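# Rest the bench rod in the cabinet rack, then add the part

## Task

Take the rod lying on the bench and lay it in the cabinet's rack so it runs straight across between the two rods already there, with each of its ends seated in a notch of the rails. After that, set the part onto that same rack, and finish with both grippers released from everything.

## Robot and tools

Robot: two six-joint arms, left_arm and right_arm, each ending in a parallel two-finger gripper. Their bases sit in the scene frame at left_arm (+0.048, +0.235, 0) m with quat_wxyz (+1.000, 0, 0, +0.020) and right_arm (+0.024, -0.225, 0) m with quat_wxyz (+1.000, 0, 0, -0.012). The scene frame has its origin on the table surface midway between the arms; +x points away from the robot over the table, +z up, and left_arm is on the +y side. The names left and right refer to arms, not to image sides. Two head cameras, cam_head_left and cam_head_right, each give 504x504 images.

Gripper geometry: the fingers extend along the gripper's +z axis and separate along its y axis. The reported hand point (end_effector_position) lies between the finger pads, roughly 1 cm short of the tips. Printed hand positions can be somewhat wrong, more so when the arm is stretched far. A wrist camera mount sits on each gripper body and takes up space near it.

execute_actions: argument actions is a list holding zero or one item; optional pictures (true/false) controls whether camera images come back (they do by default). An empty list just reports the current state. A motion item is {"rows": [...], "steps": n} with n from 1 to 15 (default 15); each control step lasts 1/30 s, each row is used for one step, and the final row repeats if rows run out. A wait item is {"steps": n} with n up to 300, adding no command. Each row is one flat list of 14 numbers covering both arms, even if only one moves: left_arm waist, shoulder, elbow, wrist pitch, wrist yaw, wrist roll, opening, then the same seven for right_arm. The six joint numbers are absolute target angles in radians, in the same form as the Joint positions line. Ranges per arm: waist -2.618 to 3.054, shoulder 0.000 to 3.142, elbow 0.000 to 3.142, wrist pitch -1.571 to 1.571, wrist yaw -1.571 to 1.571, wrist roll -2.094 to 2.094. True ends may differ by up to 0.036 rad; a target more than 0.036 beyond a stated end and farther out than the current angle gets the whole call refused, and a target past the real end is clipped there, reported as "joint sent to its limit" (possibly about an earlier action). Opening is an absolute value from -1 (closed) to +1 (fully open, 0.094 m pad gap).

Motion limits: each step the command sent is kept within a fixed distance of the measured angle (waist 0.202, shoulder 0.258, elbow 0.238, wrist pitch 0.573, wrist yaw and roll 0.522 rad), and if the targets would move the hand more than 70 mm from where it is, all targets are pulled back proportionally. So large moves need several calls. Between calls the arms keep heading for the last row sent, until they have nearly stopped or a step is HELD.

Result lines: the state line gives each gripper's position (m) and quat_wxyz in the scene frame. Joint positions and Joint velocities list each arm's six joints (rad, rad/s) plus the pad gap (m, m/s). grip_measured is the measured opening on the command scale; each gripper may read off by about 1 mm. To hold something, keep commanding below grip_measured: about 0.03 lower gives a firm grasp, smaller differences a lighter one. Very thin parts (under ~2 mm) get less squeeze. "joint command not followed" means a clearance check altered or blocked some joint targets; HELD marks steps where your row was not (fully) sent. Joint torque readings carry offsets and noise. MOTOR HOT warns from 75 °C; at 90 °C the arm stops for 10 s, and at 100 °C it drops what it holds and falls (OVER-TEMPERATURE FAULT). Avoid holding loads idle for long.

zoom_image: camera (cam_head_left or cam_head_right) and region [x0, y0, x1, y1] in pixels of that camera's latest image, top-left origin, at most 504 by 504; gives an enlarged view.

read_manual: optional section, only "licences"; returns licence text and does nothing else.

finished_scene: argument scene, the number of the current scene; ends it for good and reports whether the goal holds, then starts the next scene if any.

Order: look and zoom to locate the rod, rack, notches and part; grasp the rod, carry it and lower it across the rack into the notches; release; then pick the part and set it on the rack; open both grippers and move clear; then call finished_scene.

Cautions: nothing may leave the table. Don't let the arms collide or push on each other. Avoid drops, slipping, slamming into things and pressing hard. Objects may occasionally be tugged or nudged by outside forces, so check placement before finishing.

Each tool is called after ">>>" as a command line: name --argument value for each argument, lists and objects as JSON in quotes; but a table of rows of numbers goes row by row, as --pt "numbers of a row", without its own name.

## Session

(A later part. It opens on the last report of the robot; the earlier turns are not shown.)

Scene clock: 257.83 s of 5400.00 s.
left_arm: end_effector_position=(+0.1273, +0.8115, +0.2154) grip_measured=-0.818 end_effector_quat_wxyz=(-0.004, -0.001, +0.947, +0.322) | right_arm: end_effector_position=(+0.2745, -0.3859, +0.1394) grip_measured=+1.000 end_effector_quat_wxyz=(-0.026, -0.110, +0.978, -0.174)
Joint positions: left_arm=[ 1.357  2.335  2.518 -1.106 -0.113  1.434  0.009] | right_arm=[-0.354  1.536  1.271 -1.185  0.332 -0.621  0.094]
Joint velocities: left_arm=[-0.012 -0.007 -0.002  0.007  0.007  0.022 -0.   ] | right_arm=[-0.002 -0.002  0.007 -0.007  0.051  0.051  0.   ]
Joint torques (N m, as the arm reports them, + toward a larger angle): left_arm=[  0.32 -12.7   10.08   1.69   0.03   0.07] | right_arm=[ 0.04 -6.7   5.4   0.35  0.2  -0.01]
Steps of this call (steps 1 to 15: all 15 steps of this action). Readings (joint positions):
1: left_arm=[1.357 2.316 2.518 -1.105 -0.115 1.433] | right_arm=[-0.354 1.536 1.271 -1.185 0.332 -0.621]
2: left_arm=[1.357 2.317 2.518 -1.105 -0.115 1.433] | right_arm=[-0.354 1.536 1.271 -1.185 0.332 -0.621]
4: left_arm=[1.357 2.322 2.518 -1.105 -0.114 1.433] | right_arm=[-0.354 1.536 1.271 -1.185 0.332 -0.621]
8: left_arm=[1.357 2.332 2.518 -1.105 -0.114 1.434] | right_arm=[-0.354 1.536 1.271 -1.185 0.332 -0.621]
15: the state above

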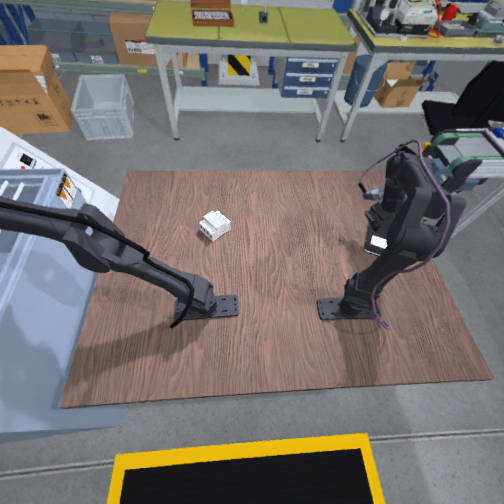

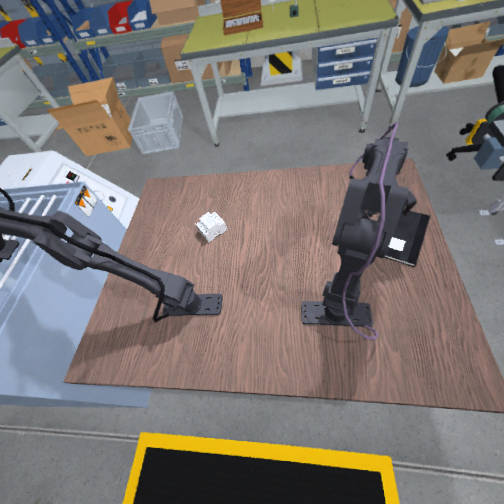

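>>> execute_actions --actions '[{"rows":[[1.348,2.33,2.54,-1.035,-0.1,1.44,-0.86,-0.354,1.536,1.271,-1.185,0.332,-0.621,1]]}]' --pictures false

>>> execute_actions --actions '[{"rows":[[1.348,2.355,2.54,-1.035,-0.1,1.44,-0.86,-0.354,1.536,1.271,-1.185,0.332,-0.621,1]]}]'

>>> zoom_image --camera "cam_head_right" --region '[0, 170, 80, 250]'

>>> zoom_image --camera "cam_head_left" --region '[0, 150, 80, 230]'

Scene clock: 268.07 s of 5400.00 s.
left_arm: end_effector_position=(+0.1290, +0.8207, +0.2228) grip_measured=-0.818 end_effector_quat_wxyz=(+0.000, -0.002, +0.939, +0.344) | right_arm: end_effector_position=(+0.2745, -0.3859, +0.1394) grip_measured=+1.000 end_effector_quat_wxyz=(-0.026, -0.110, +0.978, -0.174)
Joint positions: left_arm=[ 1.357  2.335  2.518 -1.058 -0.113  1.434  0.009] | right_arm=[-0.354  1.536  1.271 -1.185  0.332 -0.621  0.094]
Joint velocities: left_arm=[-0.022 -0.022  0.017  0.037  0.022 -0.022 -0.   ] | right_arm=[-0.012  0.002 -0.007  0.081  0.066 -0.081  0.   ]
Joint torques (N m, as the arm reports them, + toward a larger angle): left_arm=[ -0.85 -12.92  10.18   2.02   0.08   0.09] | right_arm=[ 0.01 -6.7   5.41  0.34  0.19 -0.01]
Steps of this call (steps 1 to 15: the robot went on to your last target; steps 16 to 90: nothing new was sent; then 6.73 s passed at rest; steps 91 to 105: all 15 steps of this action). Readings (joint positions):
91: left_arm=[1.357 2.335 2.518 -1.103 -0.113 1.434] | right_arm=[-0.354 1.536 1.271 -1.185 0.332 -0.621]
92: left_arm=[1.357 2.335 2.518 -1.095 -0.113 1.434] | right_arm=[-0.354 1.536 1.271 -1.185 0.332 -0.621]
94: left_arm=[1.357 2.335 2.518 -1.080 -0.113 1.434] | right_arm=[-0.354 1.536 1.271 -1.185 0.332 -0.621]
98: left_arm=[1.357 2.335 2.518 -1.065 -0.113 1.434] | right_arm=[-0.354 1.536 1.271 -1.185 0.332 -0.621]
105: the state above

Scene clock: 268.57 s of 5400.00 s.
left_arm: end_effector_position=(+0.1295, +0.8240, +0.2081) grip_measured=-0.818 end_effector_quat_wxyz=(-0.002, -0.001, +0.943, +0.334) | right_arm: end_effector_position=(+0.2745, -0.3859, +0.1394) grip_measured=+1.000 end_effector_quat_wxyz=(-0.026, -0.110, +0.978, -0.174)
Joint positions: left_arm=[ 1.357  2.362  2.518 -1.055 -0.113  1.434  0.009] | right_arm=[-0.354  1.536  1.271 -1.185  0.332 -0.621  0.094]
Joint velocities: left_arm=[ 0.002 -0.012 -0.002  0.022 -0.022 -0.037 -0.001] | right_arm=[ 0.022  0.007 -0.007 -0.11   0.066 -0.066  0.   ]
Joint torques (N m, as the arm reports them, + toward a larger angle): left_arm=[ -0.87 -13.13  10.35   1.95   0.06   0.06] | right_arm=[ 0.03 -6.72  5.39  0.34  0.19  0.  ]
Steps of this call (steps 1 to 15: all 15 steps of this action). Readings (joint positions):
1: left_arm=[1.357 2.336 2.518 -1.058 -0.113 1.434] | right_arm=[-0.354 1.536 1.271 -1.185 0.332 -0.621]
2: left_arm=[1.357 2.338 2.518 -1.056 -0.113 1.434] | right_arm=[-0.354 1.536 1.271 -1.185 0.332 -0.621]
4: left_arm=[1.357 2.344 2.518 -1.055 -0.113 1.434] | right_arm=[-0.354 1.536 1.271 -1.185 0.332 -0.621]
8: left_arm=[1.357 2.358 2.518 -1.055 -0.113 1.434] | right_arm=[-0.354 1.536 1.271 -1.185 0.332 -0.621]
15: the state above

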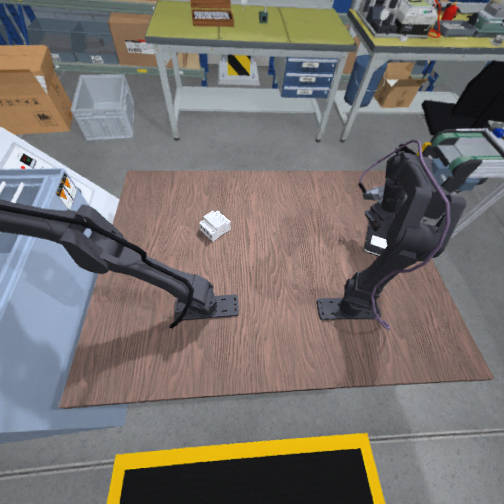

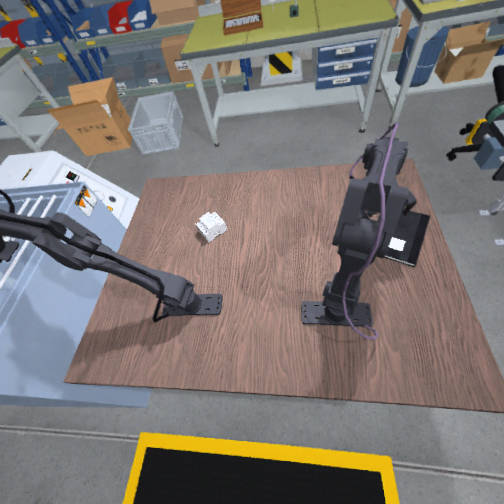

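Region (0, 170, 80, 250) of cam_head_right's 504x504 image, scaled by 6.300, with more detail than that image has.

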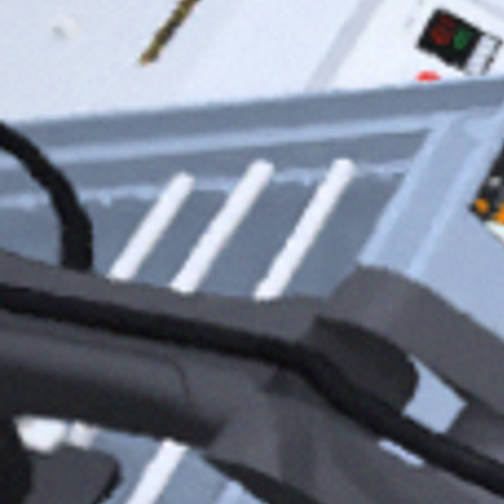

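Region (0, 150, 80, 230) of cam_head_left's 504x504 image, scaled by 6.300, with more detail than that image has.

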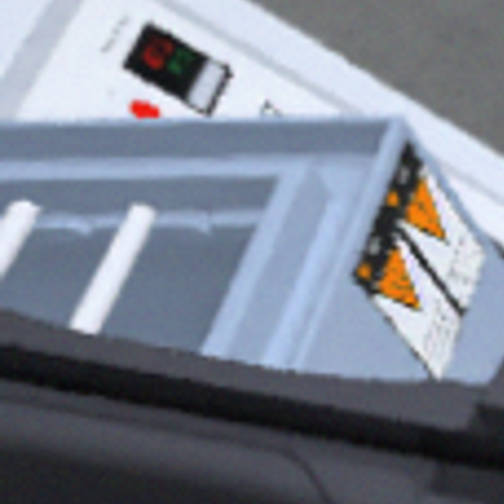

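Nearly seated. A bit lower.

>>> execute_actions --actions '[{"rows":[[1.348,2.372,2.54,-1.035,-0.1,1.44,-0.86,-0.354,1.536,1.271,-1.185,0.332,-0.621,1]]}]'

>>> zoom_image --camera "cam_head_right" --region '[0, 170, 80, 250]'

Scene clock: 273.47 s of 5400.00 s.
left_arm: end_effector_position=(+0.1299, +0.8254, +0.2042) grip_measured=-0.818 end_effector_quat_wxyz=(-0.002, -0.000, +0.943, +0.332) | right_arm: end_effector_position=(+0.2745, -0.3859, +0.1394) grip_measured=+1.000 end_effector_quat_wxyz=(-0.026, -0.110, +0.978, -0.174)
Joint positions: left_arm=[ 1.357  2.37   2.518 -1.05  -0.113  1.436  0.009] | right_arm=[-0.354  1.536  1.271 -1.185  0.332 -0.621  0.094]
Joint velocities: left_arm=[-0.002 -0.012  0.002  0.022 -0.007 -0.022  0.   ] | right_arm=[ 0.007  0.012  0.002 -0.007 -0.007 -0.037  0.   ]
Joint torques (N m, as the arm reports them, + toward a larger angle): left_arm=[ -0.75 -12.6   10.24   1.92   0.06   0.04] | right_arm=[ 0.03 -6.7   5.38  0.34  0.19  0.01]
Steps of this call (steps 1 to 15: the robot went on to your last target; steps 16 to 90: nothing new was sent; then 1.40 s passed at rest; steps 91 to 105: all 15 steps of this action). Readings (joint positions):
91: left_arm=[1.357 2.362 2.518 -1.055 -0.113 1.434] | right_arm=[-0.354 1.536 1.271 -1.185 0.332 -0.621]
92: left_arm=[1.357 2.364 2.518 -1.054 -0.113 1.434] | right_arm=[-0.354 1.536 1.271 -1.185 0.332 -0.621]
94: left_arm=[1.357 2.367 2.518 -1.054 -0.113 1.434] | right_arm=[-0.354 1.536 1.271 -1.185 0.332 -0.621]
98: left_arm=[1.357 2.370 2.518 -1.050 -0.113 1.435] | right_arm=[-0.354 1.536 1.271 -1.185 0.332 -0.621]
105: the state above

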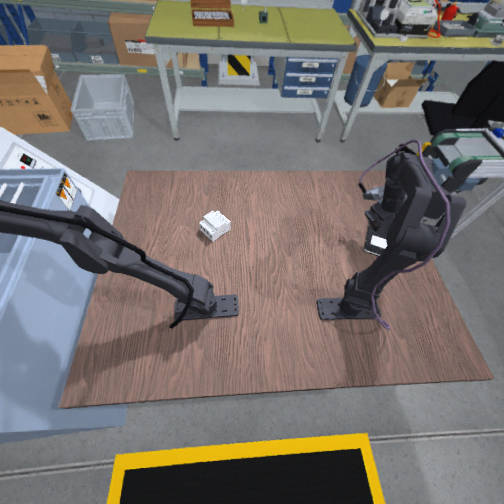

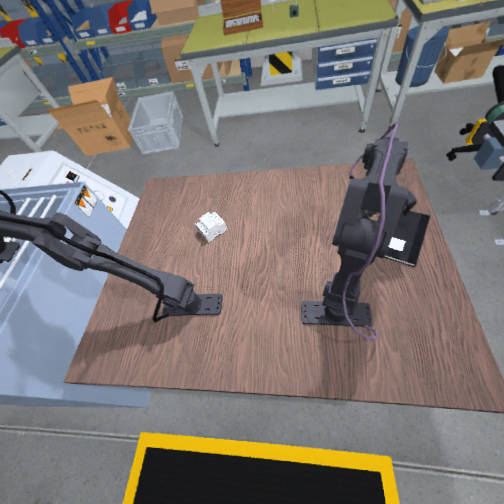

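Region (0, 170, 80, 250) of cam_head_right's 504x504 image, scaled by 6.300, with more detail than that image has.

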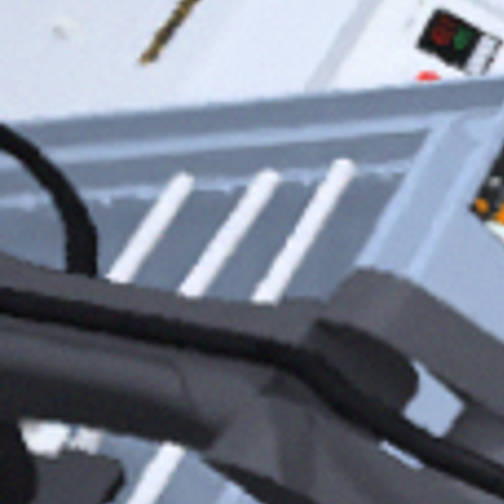

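>>> execute_actions --actions '[{"rows":[[1.348,2.335,2.54,-1.01,-0.113,1.43,-0.86,-0.354,1.536,1.271,-1.185,0.332,-0.621,1]]}]' --pictures false

>>> execute_actions --actions '[{"rows":[[1.334,2.335,2.54,-1.01,-0.132,1.411,-0.86,-0.354,1.536,1.271,-1.185,0.332,-0.621,1]]}]' --pictures false

>>> execute_actions --actions '[{"rows":[[1.334,2.375,2.54,-1.01,-0.132,1.411,-0.86,-0.354,1.536,1.271,-1.185,0.332,-0.621,1]]}]'

>>> zoom_image --camera "cam_head_right" --region '[0, 170, 80, 250]'

>>> zoom_image --camera "cam_head_left" --region '[0, 150, 80, 230]'

Scene clock: 287.10 s of 5400.00 s.
left_arm: end_effector_position=(+0.1305, +0.8288, +0.2070) grip_measured=-0.818 end_effector_quat_wxyz=(-0.001, -0.001, +0.940, +0.340) | right_arm: end_effector_position=(+0.2745, -0.3859, +0.1394) grip_measured=+1.000 end_effector_quat_wxyz=(-0.026, -0.110, +0.978, -0.174)
Joint positions: left_arm=[ 1.357  2.37   2.518 -1.032 -0.113  1.436  0.009] | right_arm=[-0.354  1.536  1.271 -1.185  0.332 -0.621  0.094]
Joint velocities: left_arm=[ 0.017  0.007 -0.002 -0.037  0.022 -0.037  0.   ] | right_arm=[-0.007 -0.007  0.002  0.037 -0.051  0.051  0.   ]
Joint torques (N m, as the arm reports them, + toward a larger angle): left_arm=[ -0.79 -15.39  10.24   2.06  -0.04  -0.09] | right_arm=[ 0.02 -6.74  5.38  0.33  0.2  -0.01]
Steps of this call (steps 1 to 15: the robot went on to your last target; steps 16 to 90: nothing new was sent; then 10.13 s passed at rest; steps 91 to 105: all 15 steps of this action). Readings (joint positions):
91: left_arm=[1.357 2.370 2.518 -1.049 -0.113 1.436] | right_arm=[-0.354 1.536 1.271 -1.185 0.332 -0.621]
92: left_arm=[1.357 2.370 2.518 -1.046 -0.113 1.436] | right_arm=[-0.354 1.536 1.271 -1.185 0.332 -0.621]
94: left_arm=[1.357 2.370 2.518 -1.040 -0.113 1.436] | right_arm=[-0.354 1.536 1.271 -1.185 0.332 -0.621]
98: left_arm=[1.357 2.370 2.518 -1.035 -0.113 1.436] | right_arm=[-0.354 1.536 1.271 -1.185 0.332 -0.621]
105: the state above

Scene clock: 287.60 s of 5400.00 s.
left_arm: end_effector_position=(+0.1387, +0.8276, +0.2072) grip_measured=-0.818 end_effector_quat_wxyz=(-0.001, +0.001, +0.940, +0.341) | right_arm: end_effector_position=(+0.2745, -0.3859, +0.1394) grip_measured=+1.000 end_effector_quat_wxyz=(-0.026, -0.110, +0.978, -0.174)
Joint positions: left_arm=[ 1.34   2.37   2.518 -1.032 -0.122  1.426  0.009] | right_arm=[-0.354  1.536  1.271 -1.185  0.332 -0.621  0.094]
Joint velocities: left_arm=[ 0.002  0.002 -0.007 -0.007  0.007 -0.022 -0.001] | right_arm=[-0.002  0.002  0.007 -0.007  0.007  0.007  0.   ]
Joint torques (N m, as the arm reports them, + toward a larger angle): left_arm=[ -0.64 -15.27  10.29   2.03  -0.15  -0.21] | right_arm=[ 0.06 -6.7   5.38  0.33  0.2   0.  ]
Steps of this call (steps 1 to 15: all 15 steps of this action). Readings (joint positions):
1: left_arm=[1.356 2.370 2.518 -1.032 -0.115 1.435] | right_arm=[-0.354 1.536 1.271 -1.185 0.332 -0.621]
2: left_arm=[1.355 2.370 2.518 -1.032 -0.117 1.433] | right_arm=[-0.354 1.536 1.271 -1.185 0.332 -0.621]
4: left_arm=[1.350 2.370 2.518 -1.032 -0.120 1.430] | right_arm=[-0.354 1.536 1.271 -1.185 0.332 -0.621]
8: left_arm=[1.341 2.370 2.518 -1.032 -0.120 1.427] | right_arm=[-0.354 1.536 1.271 -1.185 0.332 -0.621]
15: the state above

Scene clock: 288.10 s of 5400.00 s.
left_arm: end_effector_position=(+0.1387, +0.8276, +0.2072) grip_measured=-0.818 end_effector_quat_wxyz=(-0.001, +0.000, +0.940, +0.341) | right_arm: end_effector_position=(+0.2745, -0.3859, +0.1394) grip_measured=+1.000 end_effector_quat_wxyz=(-0.026, -0.110, +0.978, -0.174)
Joint positions: left_arm=[ 1.34   2.37   2.518 -1.032 -0.123  1.425  0.009] | right_arm=[-0.354  1.536  1.271 -1.185  0.332 -0.621  0.094]
Joint velocities: left_arm=[-0.017 -0.007 -0.007  0.051 -0.007  0.051  0.001] | right_arm=[ 0.002  0.002 -0.002 -0.037 -0.095  0.022  0.   ]
Joint torques (N m, as the arm reports them, + toward a larger angle): left_arm=[ -0.65 -12.42  10.27   2.04  -0.17  -0.14] | right_arm=[ 0.02 -6.69  5.38  0.34  0.2  -0.01]
Steps of this call (steps 1 to 15: all 15 steps of this action). Readings (joint positions):
1: left_arm=[1.340 2.370 2.518 -1.032 -0.122 1.426] | right_arm=[-0.354 1.536 1.271 -1.185 0.332 -0.621]
2: left_arm=[1.340 2.370 2.518 -1.032 -0.123 1.426] | right_arm=[-0.354 1.536 1.271 -1.185 0.332 -0.621]
4: left_arm=[1.340 2.370 2.518 -1.032 -0.123 1.426] | right_arm=[-0.354 1.536 1.271 -1.185 0.332 -0.621]
8: left_arm=[1.340 2.370 2.518 -1.032 -0.123 1.425] | right_arm=[-0.354 1.536 1.271 -1.185 0.332 -0.621]
15: the state above

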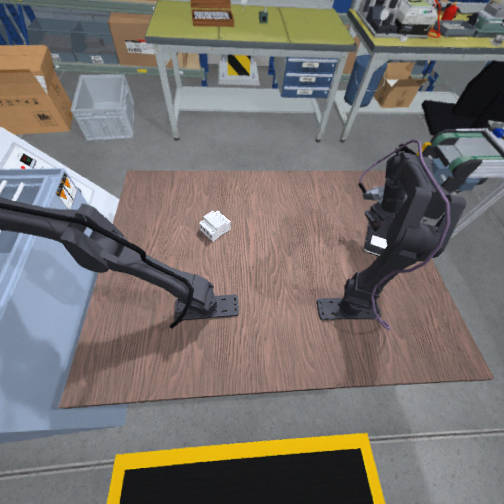

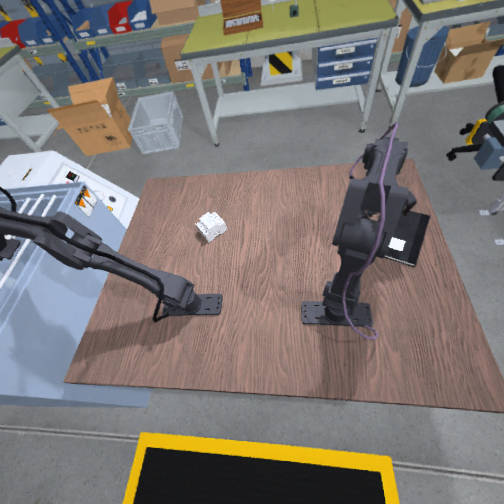

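Region (0, 170, 80, 250) of cam_head_right's 504x504 image, scaled by 6.300, with more detail than that image has.

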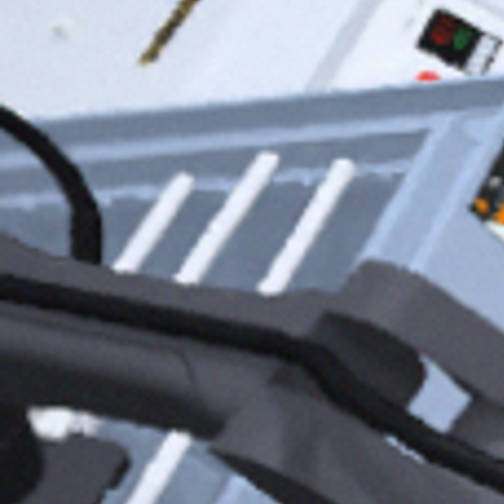

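Region (0, 150, 80, 230) of cam_head_left's 504x504 image, scaled by 6.300, with more detail than that image has.

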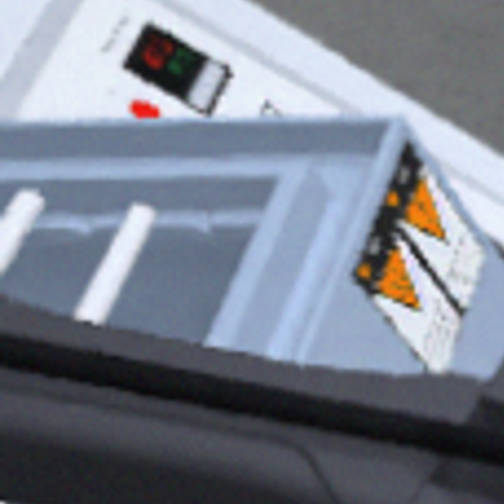

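Descend to find actual contact height.

>>> execute_actions --actions '[{"rows":[[1.334,2.388,2.54,-1.01,-0.132,1.411,-0.86,-0.354,1.536,1.271,-1.185,0.332,-0.621,1]]}]'

>>> zoom_image --camera "cam_head_right" --region '[0, 170, 80, 250]'

>>> zoom_image --camera "cam_head_left" --region '[0, 150, 80, 230]'

Scene clock: 293.23 s of 5400.00 s.
left_arm: end_effector_position=(+0.1391, +0.8301, +0.1946) grip_measured=-0.818 end_effector_quat_wxyz=(-0.002, -0.002, +0.943, +0.332) | right_arm: end_effector_position=(+0.2745, -0.3859, +0.1394) grip_measured=+1.000 end_effector_quat_wxyz=(-0.026, -0.110, +0.978, -0.174)
Joint positions: left_arm=[ 1.34   2.392  2.518 -1.029 -0.123  1.42   0.009] | right_arm=[-0.354  1.536  1.271 -1.185  0.332 -0.621  0.094]
Joint velocities: left_arm=[-0.012 -0.007 -0.002 -0.007 -0.007 -0.125 -0.001] | right_arm=[ 0.007  0.012 -0.017  0.037 -0.022 -0.022  0.   ]
Joint torques (N m, as the arm reports them, + toward a larger angle): left_arm=[ -0.5  -13.3   10.31   1.94  -0.17  -0.1 ] | right_arm=[ 0.02 -6.7   5.41  0.35  0.2   0.01]
Steps of this call (steps 1 to 15: the robot went on to your last target; steps 16 to 90: nothing new was sent; then 1.63 s passed at rest; steps 91 to 105: all 15 steps of this action). Readings (joint positions):
91: left_arm=[1.340 2.371 2.518 -1.032 -0.123 1.425] | right_arm=[-0.354 1.536 1.271 -1.185 0.332 -0.621]
92: left_arm=[1.340 2.373 2.518 -1.030 -0.123 1.425] | right_arm=[-0.354 1.536 1.271 -1.185 0.332 -0.621]
94: left_arm=[1.340 2.378 2.518 -1.029 -0.123 1.425] | right_arm=[-0.354 1.536 1.271 -1.185 0.332 -0.621]
98: left_arm=[1.340 2.390 2.518 -1.029 -0.123 1.422] | right_arm=[-0.354 1.536 1.271 -1.185 0.332 -0.621]
105: the state above

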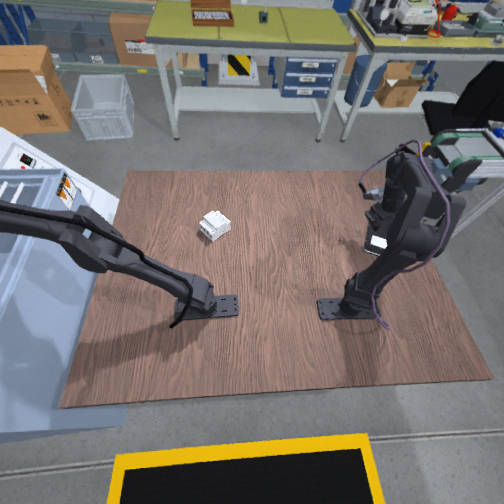

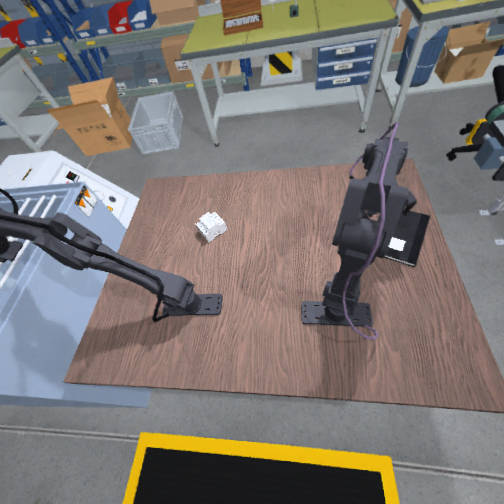

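Region (0, 170, 80, 250) of cam_head_right's 504x504 image, scaled by 6.300, with more detail than that image has.

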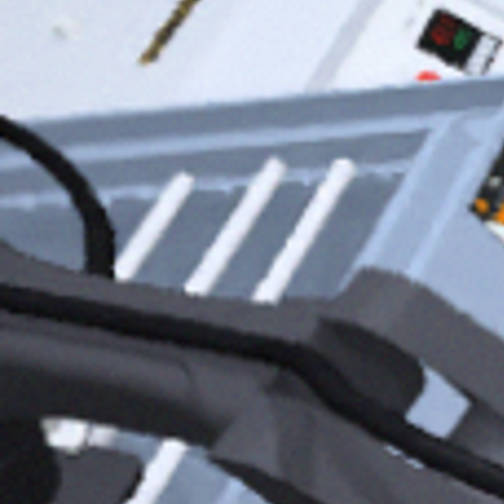

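Region (0, 150, 80, 230) of cam_head_left's 504x504 image, scaled by 6.300, with more detail than that image has.

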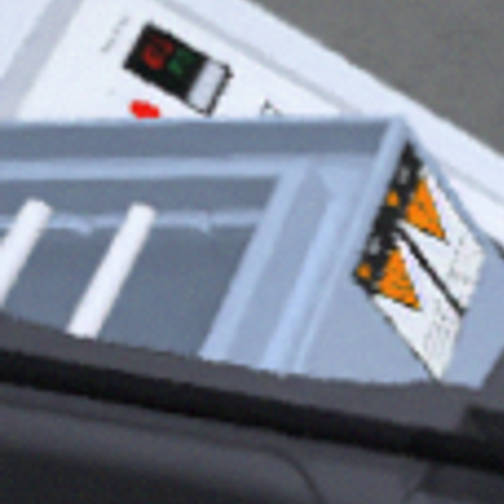

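>>> execute_actions --actions '[{"rows":[[1.334,2.388,2.54,-0.958,-0.137,1.435,-0.86,-0.354,1.536,1.271,-1.185,0.332,-0.621,1]]}]' --pictures false

>>> execute_actions --actions '[{"rows":[[1.334,2.408,2.54,-0.958,-0.137,1.435,-0.86,-0.354,1.536,1.271,-1.185,0.332,-0.621,1]]}]'

>>> zoom_image --camera "cam_head_right" --region '[0, 170, 80, 250]'

>>> zoom_image --camera "cam_head_right" --region '[20, 185, 64, 215]'

Scene clock: 299.90 s of 5400.00 s.
left_arm: end_effector_position=(+0.1388, +0.8383, +0.2015) grip_measured=-0.818 end_effector_quat_wxyz=(-0.004, +0.000, +0.936, +0.353) | right_arm: end_effector_position=(+0.2745, -0.3859, +0.1394) grip_measured=+1.000 end_effector_quat_wxyz=(-0.026, -0.110, +0.978, -0.174)
Joint positions: left_arm=[ 1.34   2.392  2.518 -0.986 -0.133  1.431  0.009] | right_arm=[-0.354  1.536  1.271 -1.185  0.332 -0.621  0.094]
Joint velocities: left_arm=[-0.002 -0.007 -0.007  0.022 -0.051  0.066 -0.   ] | right_arm=[-0.002 -0.017 -0.027  0.022  0.007  0.007  0.   ]
Joint torques (N m, as the arm reports them, + toward a larger angle): left_arm=[ -0.62 -13.37  10.36   2.09  -0.09   0.07] | right_arm=[ 0.   -6.67  5.43  0.34  0.2   0.  ]
Steps of this call (steps 1 to 15: the robot went on to your last target; steps 16 to 90: nothing new was sent; then 3.17 s passed at rest; steps 91 to 105: all 15 steps of this action). Readings (joint positions):
91: left_arm=[1.340 2.392 2.518 -1.024 -0.124 1.421] | right_arm=[-0.354 1.536 1.271 -1.185 0.332 -0.621]
92: left_arm=[1.340 2.392 2.518 -1.017 -0.126 1.423] | right_arm=[-0.354 1.536 1.271 -1.185 0.332 -0.621]
94: left_arm=[1.340 2.392 2.518 -1.004 -0.129 1.425] | right_arm=[-0.354 1.536 1.271 -1.185 0.332 -0.621]
98: left_arm=[1.340 2.392 2.518 -0.991 -0.132 1.429] | right_arm=[-0.354 1.536 1.271 -1.185 0.332 -0.621]
105: the state above

Scene clock: 300.40 s of 5400.00 s.
left_arm: end_effector_position=(+0.1389, +0.8411, +0.1926) grip_measured=-0.818 end_effector_quat_wxyz=(-0.006, +0.000, +0.937, +0.348) | right_arm: end_effector_position=(+0.2745, -0.3859, +0.1394) grip_measured=+1.000 end_effector_quat_wxyz=(-0.026, -0.110, +0.978, -0.174)
Joint positions: left_arm=[ 1.34   2.409  2.518 -0.978 -0.136  1.431  0.009] | right_arm=[-0.354  1.536  1.271 -1.185  0.332 -0.621  0.094]
Joint velocities: left_arm=[ 0.002 -0.002 -0.017 -0.037  0.066  0.007 -0.001] | right_arm=[-0.012 -0.032  0.002  0.022 -0.066  0.095  0.   ]
Joint torques (N m, as the arm reports them, + toward a larger angle): left_arm=[ -0.59 -13.35  10.33   2.03  -0.07   0.03] | right_arm=[ 0.03 -6.71  5.4   0.35  0.21  0.01]
Steps of this call (steps 1 to 15: all 15 steps of this action). Readings (joint positions):
1: left_arm=[1.340 2.393 2.518 -0.986 -0.133 1.431] | right_arm=[-0.354 1.536 1.271 -1.185 0.332 -0.621]
2: left_arm=[1.340 2.394 2.518 -0.984 -0.134 1.431] | right_arm=[-0.354 1.536 1.271 -1.185 0.332 -0.621]
4: left_arm=[1.340 2.399 2.518 -0.981 -0.134 1.431] | right_arm=[-0.354 1.536 1.271 -1.185 0.332 -0.621]
8: left_arm=[1.340 2.408 2.518 -0.979 -0.135 1.431] | right_arm=[-0.354 1.536 1.271 -1.185 0.332 -0.621]
15: the state above

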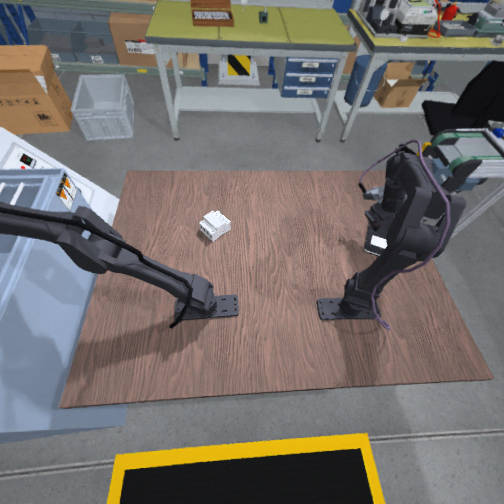

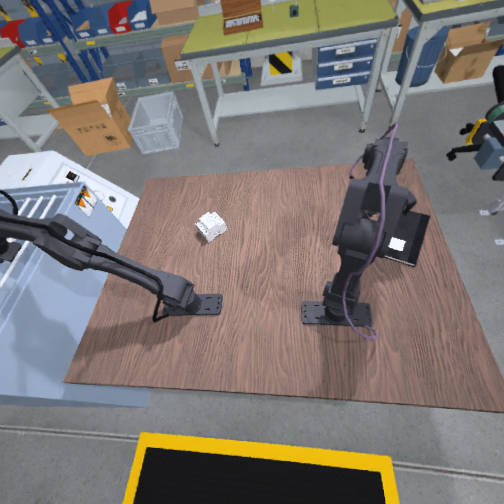

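Region (0, 170, 80, 250) of cam_head_right's 504x504 image, scaled by 6.300, with more detail than that image has.

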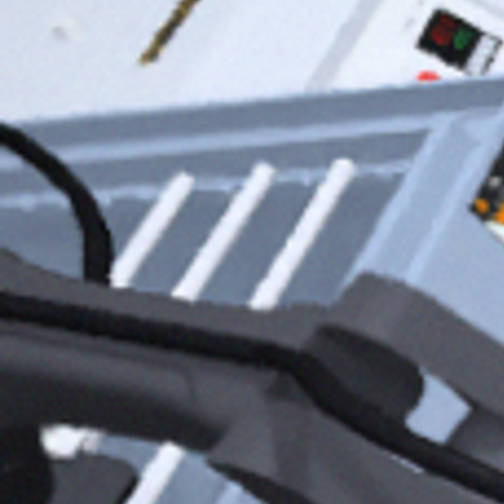

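Region (20, 185, 64, 215) of cam_head_right's 504x504 image, scaled by 11.455, with more detail than that image has; it fills the top 344 rows of this view, and the rest is white.

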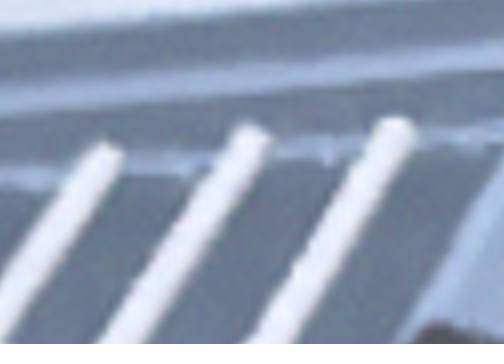

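>>> execute_actions --actions '[{"rows":[[1.334,2.408,2.54,-0.958,-0.137,1.435,-0.75,-0.354,1.536,1.271,-1.185,0.332,-0.621,1],[1.334,2.408,2.54,-0.958,-0.137,1.435,-0.7,-0.354,1.536,1.271,-1.185,0.332,-0.621,1],[1.334,2.408,2.54,-0.958,-0.137,1.435,-0.6,-0.354,1.536,1.271,-1.185,0.332,-0.621,1],[1.334,2.408,2.54,-0.958,-0.137,1.435,-0.5,-0.354,1.536,1.271,-1.185,0.332,-0.621,1]]}]' --pictures false

>>> execute_actions --actions '[{"rows":[[1.334,2.32,2.54,-1.04,-0.137,1.435,-0.5,-0.354,1.536,1.271,-1.185,0.332,-0.621,1]]}]' --pictures false

>>> execute_actions --actions '[{"rows":[[1.334,1.9,2.4,-1.04,0,1.0,0,-0.354,1.536,1.271,-1.185,0.332,-0.621,1]]}]' --pictures false

>>> execute_actions --actions '[{"rows":[[1.0,1.2,1.7,-1.2,0,0,1,-0.354,1.536,1.271,-1.185,0.332,-0.621,1]]}]' --pictures false

>>> execute_actions --actions '[{"steps":15}]' --pictures false

>>> execute_actions --actions '[{"rows":[[-0.6,1.0,1.0,-1.0,0,0,1,-0.354,1.536,1.271,-1.185,0.332,-0.621,1]]}]' --pictures false

>>> execute_actions --actions '[{"steps":25}]'

>>> zoom_image --camera "cam_head_right" --region '[0, 180, 110, 290]'

>>> zoom_image --camera "cam_head_left" --region '[170, 190, 260, 280]'

Scene clock: 318.03 s of 5400.00 s.
left_arm: end_effector_position=(+0.1393, +0.8431, +0.1944) grip_measured=-0.503 end_effector_quat_wxyz=(-0.005, +0.000, +0.935, +0.353) | right_arm: end_effector_position=(+0.2745, -0.3859, +0.1394) grip_measured=+1.000 end_effector_quat_wxyz=(-0.026, -0.110, +0.978, -0.174)
Joint positions: left_arm=[ 1.34   2.409  2.518 -0.968 -0.136  1.431  0.023] | right_arm=[-0.354  1.536  1.271 -1.185  0.332 -0.621  0.094]
Joint velocities: left_arm=[-0.012 -0.007 -0.012 -0.007 -0.066  0.022  0.001] | right_arm=[-0.007  0.012 -0.007 -0.037 -0.007  0.022  0.   ]
Joint torques (N m, as the arm reports them, + toward a larger angle): left_arm=[ -0.49 -13.22  10.46   1.9   -0.06   0.05] | right_arm=[ 0.   -6.71  5.41  0.36  0.19  0.01]
Steps of this call (steps 1 to 15: the robot went on to your last target; steps 16 to 90: nothing new was sent; then 14.13 s passed at rest; steps 91 to 105: all 15 steps of this action). Readings (joint positions):
91: left_arm=[1.340 2.409 2.518 -0.978 -0.136 1.431] | right_arm=[-0.354 1.536 1.271 -1.185 0.332 -0.621]
92: left_arm=[1.340 2.409 2.518 -0.978 -0.136 1.431] | right_arm=[-0.354 1.536 1.271 -1.185 0.332 -0.621]
94: left_arm=[1.340 2.409 2.518 -0.975 -0.136 1.431] | right_arm=[-0.354 1.536 1.271 -1.185 0.332 -0.621]
98: left_arm=[1.340 2.409 2.518 -0.970 -0.136 1.431] | right_arm=[-0.354 1.536 1.271 -1.185 0.332 -0.621]
105: the state above

Scene clock: 318.53 s of 5400.00 s.
left_arm: end_effector_position=(+0.1360, +0.8258, +0.2299) grip_measured=-0.503 end_effector_quat_wxyz=(-0.004, -0.001, +0.932, +0.362) | right_arm: end_effector_position=(+0.2745, -0.3859, +0.1394) grip_measured=+1.000 end_effector_quat_wxyz=(-0.026, -0.110, +0.978, -0.174)
Joint positions: left_arm=[ 1.34   2.333  2.518 -1.024 -0.136  1.431  0.023] | right_arm=[-0.354  1.536  1.271 -1.185  0.332 -0.621  0.094]
Joint velocities: left_arm=[ 0.002 -0.012  0.002 -0.037 -0.095 -0.022  0.001] | right_arm=[-0.002 -0.007 -0.007  0.007  0.022 -0.022  0.   ]
Joint torques (N m, as the arm reports them, + toward a larger angle): left_arm=[ -0.57 -13.52  10.17   1.7   -0.1    0.04] | right_arm=[ 0.04 -6.7   5.38  0.35  0.2  -0.01]
Steps of this call (steps 1 to 15: all 15 steps of this action). Readings (joint positions):
1: left_arm=[1.340 2.405 2.518 -0.973 -0.136 1.431] | right_arm=[-0.354 1.536 1.271 -1.185 0.332 -0.621]
2: left_arm=[1.340 2.399 2.518 -0.989 -0.136 1.431] | right_arm=[-0.354 1.536 1.271 -1.185 0.332 -0.621]
4: left_arm=[1.340 2.381 2.518 -1.008 -0.136 1.431] | right_arm=[-0.354 1.536 1.271 -1.185 0.332 -0.621]
8: left_arm=[1.340 2.343 2.518 -1.017 -0.136 1.431] | right_arm=[-0.354 1.536 1.271 -1.185 0.332 -0.621]
15: the state above

Scene clock: 319.03 s of 5400.00 s.
left_arm: end_effector_position=(+0.1363, +0.7265, +0.4298) grip_measured=-0.003 end_effector_quat_wxyz=(+0.166, -0.145, +0.845, +0.487) | right_arm: end_effector_position=(+0.2745, -0.3859, +0.1394) grip_measured=+1.000 end_effector_quat_wxyz=(-0.026, -0.110, +0.978, -0.174)
Joint positions: left_arm=[ 1.34   1.881  2.419 -1.028 -0.028  1.057  0.047] | right_arm=[-0.354  1.536  1.271 -1.185  0.332 -0.621  0.094]
Joint velocities: left_arm=[-0.002 -0.51   0.002  0.081  0.139 -0.286  0.   ] | right_arm=[-0.002 -0.022 -0.002  0.022 -0.051  0.051  0.   ]
Joint torques (N m, as the arm reports them, + toward a larger angle): left_arm=[-0.62 -4.55  5.36  1.86  0.11 -0.19] | right_arm=[ 0.01 -6.68  5.43  0.35  0.2   0.  ]
Steps of this call (steps 1 to 15: all 15 steps of this action). Readings (joint positions):
1: left_arm=[1.340 2.316 2.498 -1.019 -0.125 1.388] | right_arm=[-0.354 1.536 1.271 -1.185 0.332 -0.621]
2: left_arm=[1.340 2.289 2.465 -1.024 -0.112 1.341] | right_arm=[-0.354 1.536 1.271 -1.185 0.332 -0.621]
4: left_arm=[1.340 2.234 2.430 -1.039 -0.092 1.273] | right_arm=[-0.354 1.536 1.271 -1.185 0.332 -0.621]
8: left_arm=[1.340 2.108 2.419 -1.042 -0.069 1.184] | right_arm=[-0.354 1.536 1.271 -1.185 0.332 -0.621]
15: the state above

Scene clock: 319.53 s of 5400.00 s.
left_arm: end_effector_position=(+0.1953, +0.4907, +0.3928) grip_measured=+1.000 end_effector_quat_wxyz=(+0.370, -0.393, +0.804, +0.249) | right_arm: end_effector_position=(+0.2745, -0.3859, +0.1394) grip_measured=+1.000 end_effector_quat_wxyz=(-0.026, -0.110, +0.978, -0.174)
Joint positions: left_arm=[ 1.002  1.183  1.735 -1.2   -0.003  0.135  0.094] | right_arm=[-0.354  1.536  1.271 -1.185  0.332 -0.621  0.094]
Joint velocities: left_arm=[ 0.002 -0.178  0.002 -0.022  0.022 -0.886  0.   ] | right_arm=[-0.022  0.012  0.002  0.007 -0.051  0.007  0.   ]
Joint torques (N m, as the arm reports them, + toward a larger angle): left_arm=[-0.14  0.2   3.69  2.07  0.06 -0.09] | right_arm=[ 0.01 -6.72  5.41  0.34  0.2  -0.01]
Steps of this call (steps 1 to 15: all 15 steps of this action). Readings (joint positions):
1: left_arm=[1.329 1.847 2.393 -1.021 -0.032 1.007] | right_arm=[-0.354 1.536 1.271 -1.185 0.332 -0.621]
2: left_arm=[1.306 1.804 2.343 -1.032 -0.035 0.949] | right_arm=[-0.354 1.536 1.271 -1.185 0.332 -0.621]
4: left_arm=[1.227 1.714 2.242 -1.064 -0.034 0.831] | right_arm=[-0.354 1.536 1.271 -1.185 0.332 -0.621]
8: left_arm=[1.049 1.502 2.007 -1.102 -0.017 0.557] | right_arm=[-0.354 1.536 1.271 -1.185 0.332 -0.621]
15: the state above

Scene clock: 320.03 s of 5400.00 s.
left_arm: end_effector_position=(+0.1968, +0.4932, +0.3833) grip_measured=+1.000 end_effector_quat_wxyz=(+0.374, -0.443, +0.785, +0.220) | right_arm: end_effector_position=(+0.2745, -0.3859, +0.1394) grip_measured=+1.000 end_effector_quat_wxyz=(-0.026, -0.110, +0.978, -0.174)
Joint positions: left_arm=[ 1.002  1.192  1.717 -1.199 -0.003  0.015  0.094] | right_arm=[-0.354  1.536  1.271 -1.185  0.332 -0.621  0.094]
Joint velocities: left_arm=[ 0.002 -0.002 -0.002 -0.051  0.066  0.037  0.   ] | right_arm=[-0.012  0.002 -0.017 -0.037 -0.081 -0.022  0.   ]
Joint torques (N m, as the arm reports them, + toward a larger angle): left_arm=[-0.22 -1.51  5.62  2.06  0.03 -0.12] | right_arm=[ 0.01 -6.73  5.41  0.35  0.2   0.01]
Steps of this call (steps 1 to 15: the robot went on to your last target). Readings (joint positions):
1: left_arm=[1.002 1.180 1.735 -1.200 -0.003 0.111] | right_arm=[-0.354 1.536 1.271 -1.185 0.332 -0.621]
2: left_arm=[1.002 1.181 1.734 -1.200 -0.003 0.090] | right_arm=[-0.354 1.536 1.271 -1.185 0.332 -0.621]
4: left_arm=[1.002 1.184 1.725 -1.199 -0.003 0.061] | right_arm=[-0.354 1.536 1.271 -1.185 0.332 -0.621]
8: left_arm=[1.002 1.191 1.717 -1.199 -0.003 0.031] | right_arm=[-0.354 1.536 1.271 -1.185 0.332 -0.621]
15: the state above

Scene clock: 320.53 s of 5400.00 s.
left_arm: end_effector_position=(+0.2985, +0.2462, +0.1797) grip_measured=+1.000 end_effector_quat_wxyz=(+0.255, -0.015, +0.967, +0.008) | right_arm: end_effector_position=(+0.2745, -0.3859, +0.1394) grip_measured=+1.000 end_effector_quat_wxyz=(-0.026, -0.110, +0.978, -0.174)
Joint positions: left_arm=[-0.002  1.019  0.988 -1.023 -0.004  0.008  0.094] | right_arm=[-0.354  1.536  1.271 -1.185  0.332 -0.621  0.094]
Joint velocities: left_arm=[-2.112  0.002  0.002  0.212  0.037  0.066  0.   ] | right_arm=[-0.007  0.007 -0.022  0.007 -0.066 -0.007  0.   ]
Joint torques (N m, as the arm reports them, + toward a larger angle): left_arm=[ 0.12 -3.3   9.57  1.42  0.04 -0.14] | right_arm=[ 0.01 -6.68  5.41  0.35  0.18  0.  ]
Steps of this call (steps 1 to 15: all 15 steps of this action). Readings (joint positions):
1: left_arm=[0.969 1.165 1.670 -1.147 -0.020 0.011] | right_arm=[-0.354 1.536 1.271 -1.185 0.332 -0.621]
2: left_arm=[0.901 1.118 1.588 -1.093 -0.022 0.010] | right_arm=[-0.354 1.536 1.271 -1.185 0.332 -0.621]
4: left_arm=[0.749 1.035 1.432 -1.055 -0.014 0.010] | right_arm=[-0.354 1.536 1.271 -1.185 0.332 -0.621]
8: left_arm=[0.504 0.997 1.181 -1.024 -0.007 0.010] | right_arm=[-0.354 1.536 1.271 -1.185 0.332 -0.621]
15: the state above

Scene clock: 321.37 s of 5400.00 s.
left_arm: end_effector_position=(+0.2646, +0.1000, +0.1823) grip_measured=+1.000 end_effector_quat_wxyz=(+0.255, +0.268, +0.926, -0.075) | right_arm: end_effector_position=(+0.2745, -0.3859, +0.1394) grip_measured=+1.000 end_effector_quat_wxyz=(-0.026, -0.110, +0.978, -0.174)
Joint positions: left_arm=[-0.594  1.019  0.988 -1.002  0.008  0.008  0.094] | right_arm=[-0.354  1.536  1.271 -1.185  0.332 -0.621  0.094]
Joint velocities: left_arm=[-0.007 -0.002 -0.002 -0.037 -0.022 -0.022  0.   ] | right_arm=[-0.007 -0.022  0.002  0.007  0.037 -0.037  0.   ]
Joint torques (N m, as the arm reports them, + toward a larger angle): left_arm=[-0.48 -3.27  9.62  1.59 -0.09 -0.06] | right_arm=[ 0.04 -6.7   5.42  0.35  0.2   0.  ]
Steps of this call (steps 1 to 25: the robot went on to your last target). Readings (joint positions):
1: left_arm=[-0.077 1.019 0.988 -1.016 -0.004 0.008] | right_arm=[-0.354 1.536 1.271 -1.185 0.332 -0.621]
2: left_arm=[-0.152 1.019 0.988 -1.012 -0.004 0.008] | right_arm=[-0.354 1.536 1.271 -1.185 0.332 -0.621]
4: left_arm=[-0.301 1.019 0.988 -1.006 -0.003 0.008] | right_arm=[-0.354 1.536 1.271 -1.185 0.332 -0.621]
8: left_arm=[-0.562 1.019 0.988 -1.002 0.006 0.008] | right_arm=[-0.354 1.536 1.271 -1.185 0.332 -0.621]
25: the state above

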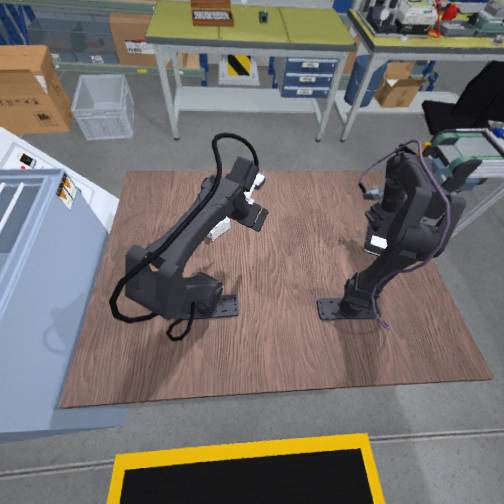

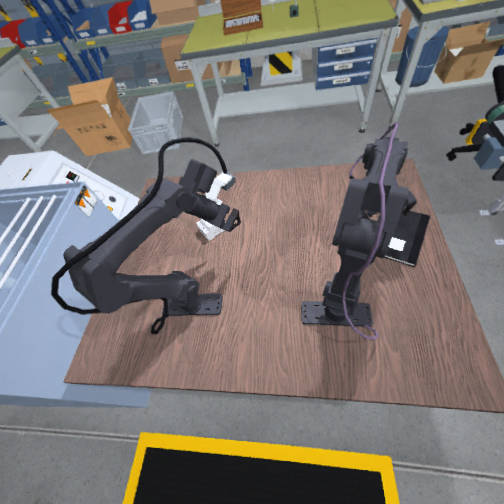

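Region (0, 180, 110, 290) of cam_head_right's 504x504 image, scaled by 4.582, with more detail than that image has.

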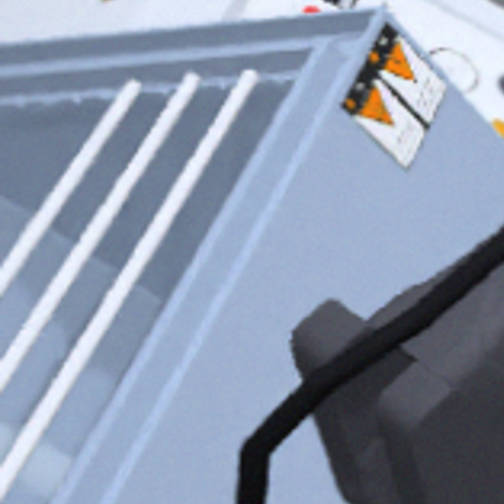

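Region (170, 190, 260, 280) of cam_head_left's 504x504 image, scaled by 5.600, with more detail than that image has.

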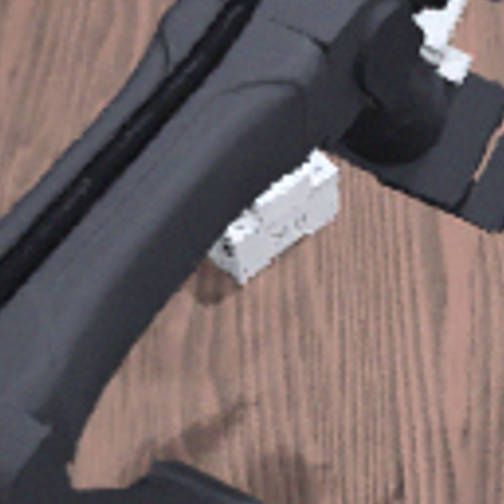

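>>> execute_actions --actions '[{"rows":[[0.3,1.15,0.95,-0.8,0.66,1.055,1,-0.354,1.536,1.271,-1.185,0.332,-0.621,1]]}]' --pictures false

>>> execute_actions --actions '[{"rows":[[0.3,1.4,0.875,-0.685,0.66,1.055,1,-0.354,1.536,1.271,-1.185,0.332,-0.621,1]]}]' --pictures false

>>> execute_actions --actions '[{"steps":20}]'

>>> zoom_image --camera "cam_head_right" --region '[150, 170, 270, 290]'

>>> zoom_image --camera "cam_head_left" --region '[150, 170, 270, 290]'

Scene clock: 344.53 s of 5400.00 s.
left_arm: end_effector_position=(+0.3479, +0.2356, +0.1858) grip_measured=+1.000 end_effector_quat_wxyz=(+0.383, +0.368, +0.845, -0.061) | right_arm: end_effector_position=(+0.2745, -0.3859, +0.1394) grip_measured=+1.000 end_effector_quat_wxyz=(-0.026, -0.110, +0.978, -0.174)
Joint positions: left_arm=[ 0.3    1.164  0.959 -0.804  0.599  0.983  0.094] | right_arm=[-0.354  1.536  1.271 -1.185  0.332 -0.621  0.094]
Joint velocities: left_arm=[ 0.007 -0.007 -0.012  0.022  0.139  0.403  0.   ] | right_arm=[ 0.002 -0.002 -0.007 -0.037 -0.051  0.022  0.   ]
Joint torques (N m, as the arm reports them, + toward a larger angle): left_arm=[-0.32 -4.06  7.87  1.55  0.58  0.12] | right_arm=[ 0.02 -6.72  5.41  0.35  0.19  0.  ]
Steps of this call (steps 1 to 15: the robot went on to your last target; steps 16 to 90: nothing new was sent; then 19.67 s passed at rest; steps 91 to 105: all 15 steps of this action). Readings (joint positions):
91: left_arm=[-0.556 1.030 0.986 -0.986 0.094 0.089] | right_arm=[-0.354 1.536 1.271 -1.185 0.332 -0.621]
92: left_arm=[-0.488 1.055 0.986 -0.954 0.200 0.190] | right_arm=[-0.354 1.536 1.271 -1.185 0.332 -0.621]
94: left_arm=[-0.344 1.118 0.980 -0.890 0.365 0.388] | right_arm=[-0.354 1.536 1.271 -1.185 0.332 -0.621]
98: left_arm=[-0.051 1.164 0.959 -0.837 0.528 0.750] | right_arm=[-0.354 1.536 1.271 -1.185 0.332 -0.621]
105: the state above

Scene clock: 345.03 s of 5400.00 s.
left_arm: end_effector_position=(+0.3538, +0.2324, +0.0971) grip_measured=+1.000 end_effector_quat_wxyz=(+0.311, +0.369, +0.865, -0.142) | right_arm: end_effector_position=(+0.2745, -0.3859, +0.1394) grip_measured=+1.000 end_effector_quat_wxyz=(-0.026, -0.110, +0.978, -0.174)
Joint positions: left_arm=[ 0.3    1.428  0.868 -0.696  0.633  1.043  0.094] | right_arm=[-0.354  1.536  1.271 -1.185  0.332 -0.621  0.094]
Joint velocities: left_arm=[-0.002  0.012  0.007  0.066  0.022 -0.037  0.   ] | right_arm=[ 0.012  0.012 -0.002  0.007  0.007  0.007  0.   ]
Joint torques (N m, as the arm reports them, + toward a larger angle): left_arm=[-0.08 -6.93  8.52  1.22  0.54  0.11] | right_arm=[ 0.02 -6.7   5.38  0.35  0.2   0.01]
Steps of this call (steps 1 to 15: all 15 steps of this action). Readings (joint positions):
1: left_arm=[0.300 1.183 0.955 -0.793 0.612 0.995] | right_arm=[-0.354 1.536 1.271 -1.185 0.332 -0.621]
2: left_arm=[0.300 1.225 0.954 -0.767 0.624 1.006] | right_arm=[-0.354 1.536 1.271 -1.185 0.332 -0.621]
4: left_arm=[0.300 1.334 0.933 -0.718 0.630 1.020] | right_arm=[-0.354 1.536 1.271 -1.185 0.332 -0.621]
8: left_arm=[0.300 1.428 0.870 -0.706 0.630 1.034] | right_arm=[-0.354 1.536 1.271 -1.185 0.332 -0.621]
15: the state above

Scene clock: 345.70 s of 5400.00 s.
left_arm: end_effector_position=(+0.3543, +0.2325, +0.0973) grip_measured=+1.000 end_effector_quat_wxyz=(+0.312, +0.370, +0.864, -0.141) | right_arm: end_effector_position=(+0.2745, -0.3859, +0.1394) grip_measured=+1.000 end_effector_quat_wxyz=(-0.026, -0.110, +0.978, -0.174)
Joint positions: left_arm=[ 0.3    1.428  0.868 -0.694  0.634  1.045  0.094] | right_arm=[-0.354  1.536  1.271 -1.185  0.332 -0.621  0.094]
Joint velocities: left_arm=[-0.012  0.012 -0.017 -0.037 -0.051  0.022  0.   ] | right_arm=[-0.017 -0.022  0.007 -0.081 -0.007  0.037  0.   ]
Joint torques (N m, as the arm reports them, + toward a larger angle): left_arm=[-0.11 -6.93  8.57  1.2   0.53  0.12] | right_arm=[ 0.05 -6.72  5.42  0.34  0.2  -0.01]
Steps of this call (steps 1 to 15: the robot went on to your last target; steps 16 to 20: nothing new was sent). Readings (joint positions):
1: left_arm=[0.300 1.428 0.868 -0.696 0.634 1.043] | right_arm=[-0.354 1.536 1.271 -1.185 0.332 -0.621]
2: left_arm=[0.300 1.428 0.868 -0.695 0.634 1.044] | right_arm=[-0.354 1.536 1.271 -1.185 0.332 -0.621]
4: left_arm=[0.300 1.428 0.868 -0.695 0.634 1.044] | right_arm=[-0.354 1.536 1.271 -1.185 0.332 -0.621]
8: left_arm=[0.300 1.428 0.868 -0.694 0.634 1.044] | right_arm=[-0.354 1.536 1.271 -1.185 0.332 -0.621]
20: the state above
All arms were judged still, so your last target was given up. Only a new action makes them travel on or press farther. Fingers that are still opening or closing keep moving.

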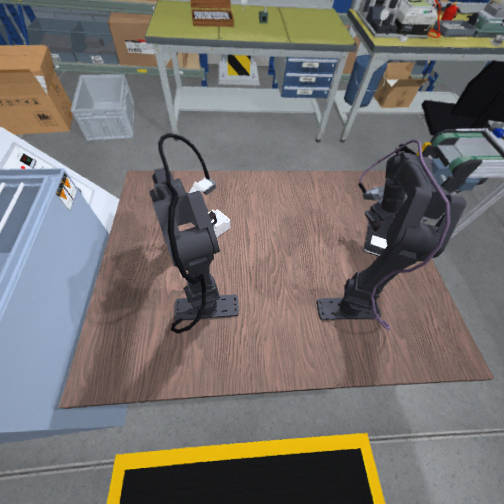

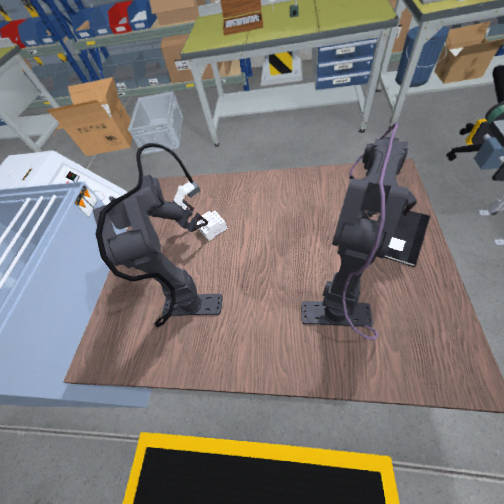

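Region (150, 170, 270, 290) of cam_head_right's 504x504 image, scaled by 4.200, with more detail than that image has.

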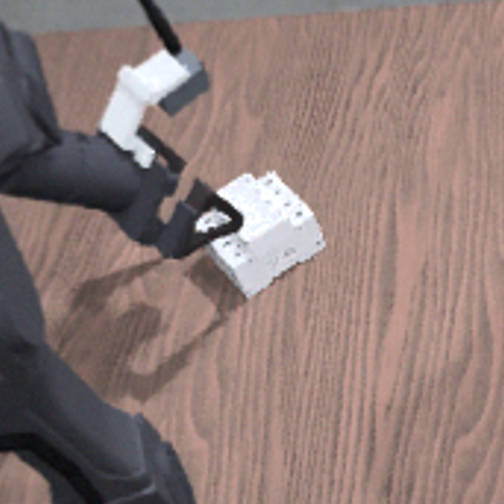

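Region (150, 170, 270, 290) of cam_head_left's 504x504 image, scaled by 4.200, with more detail than that image has.

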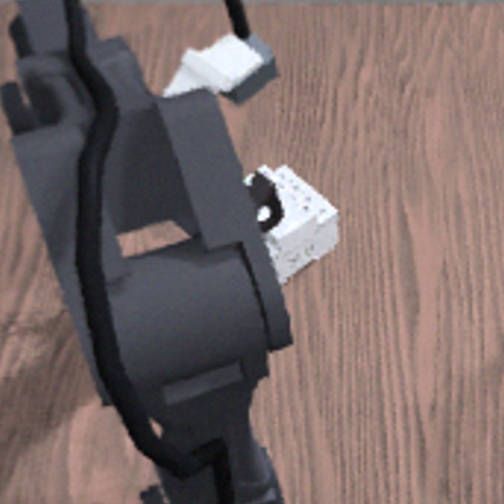

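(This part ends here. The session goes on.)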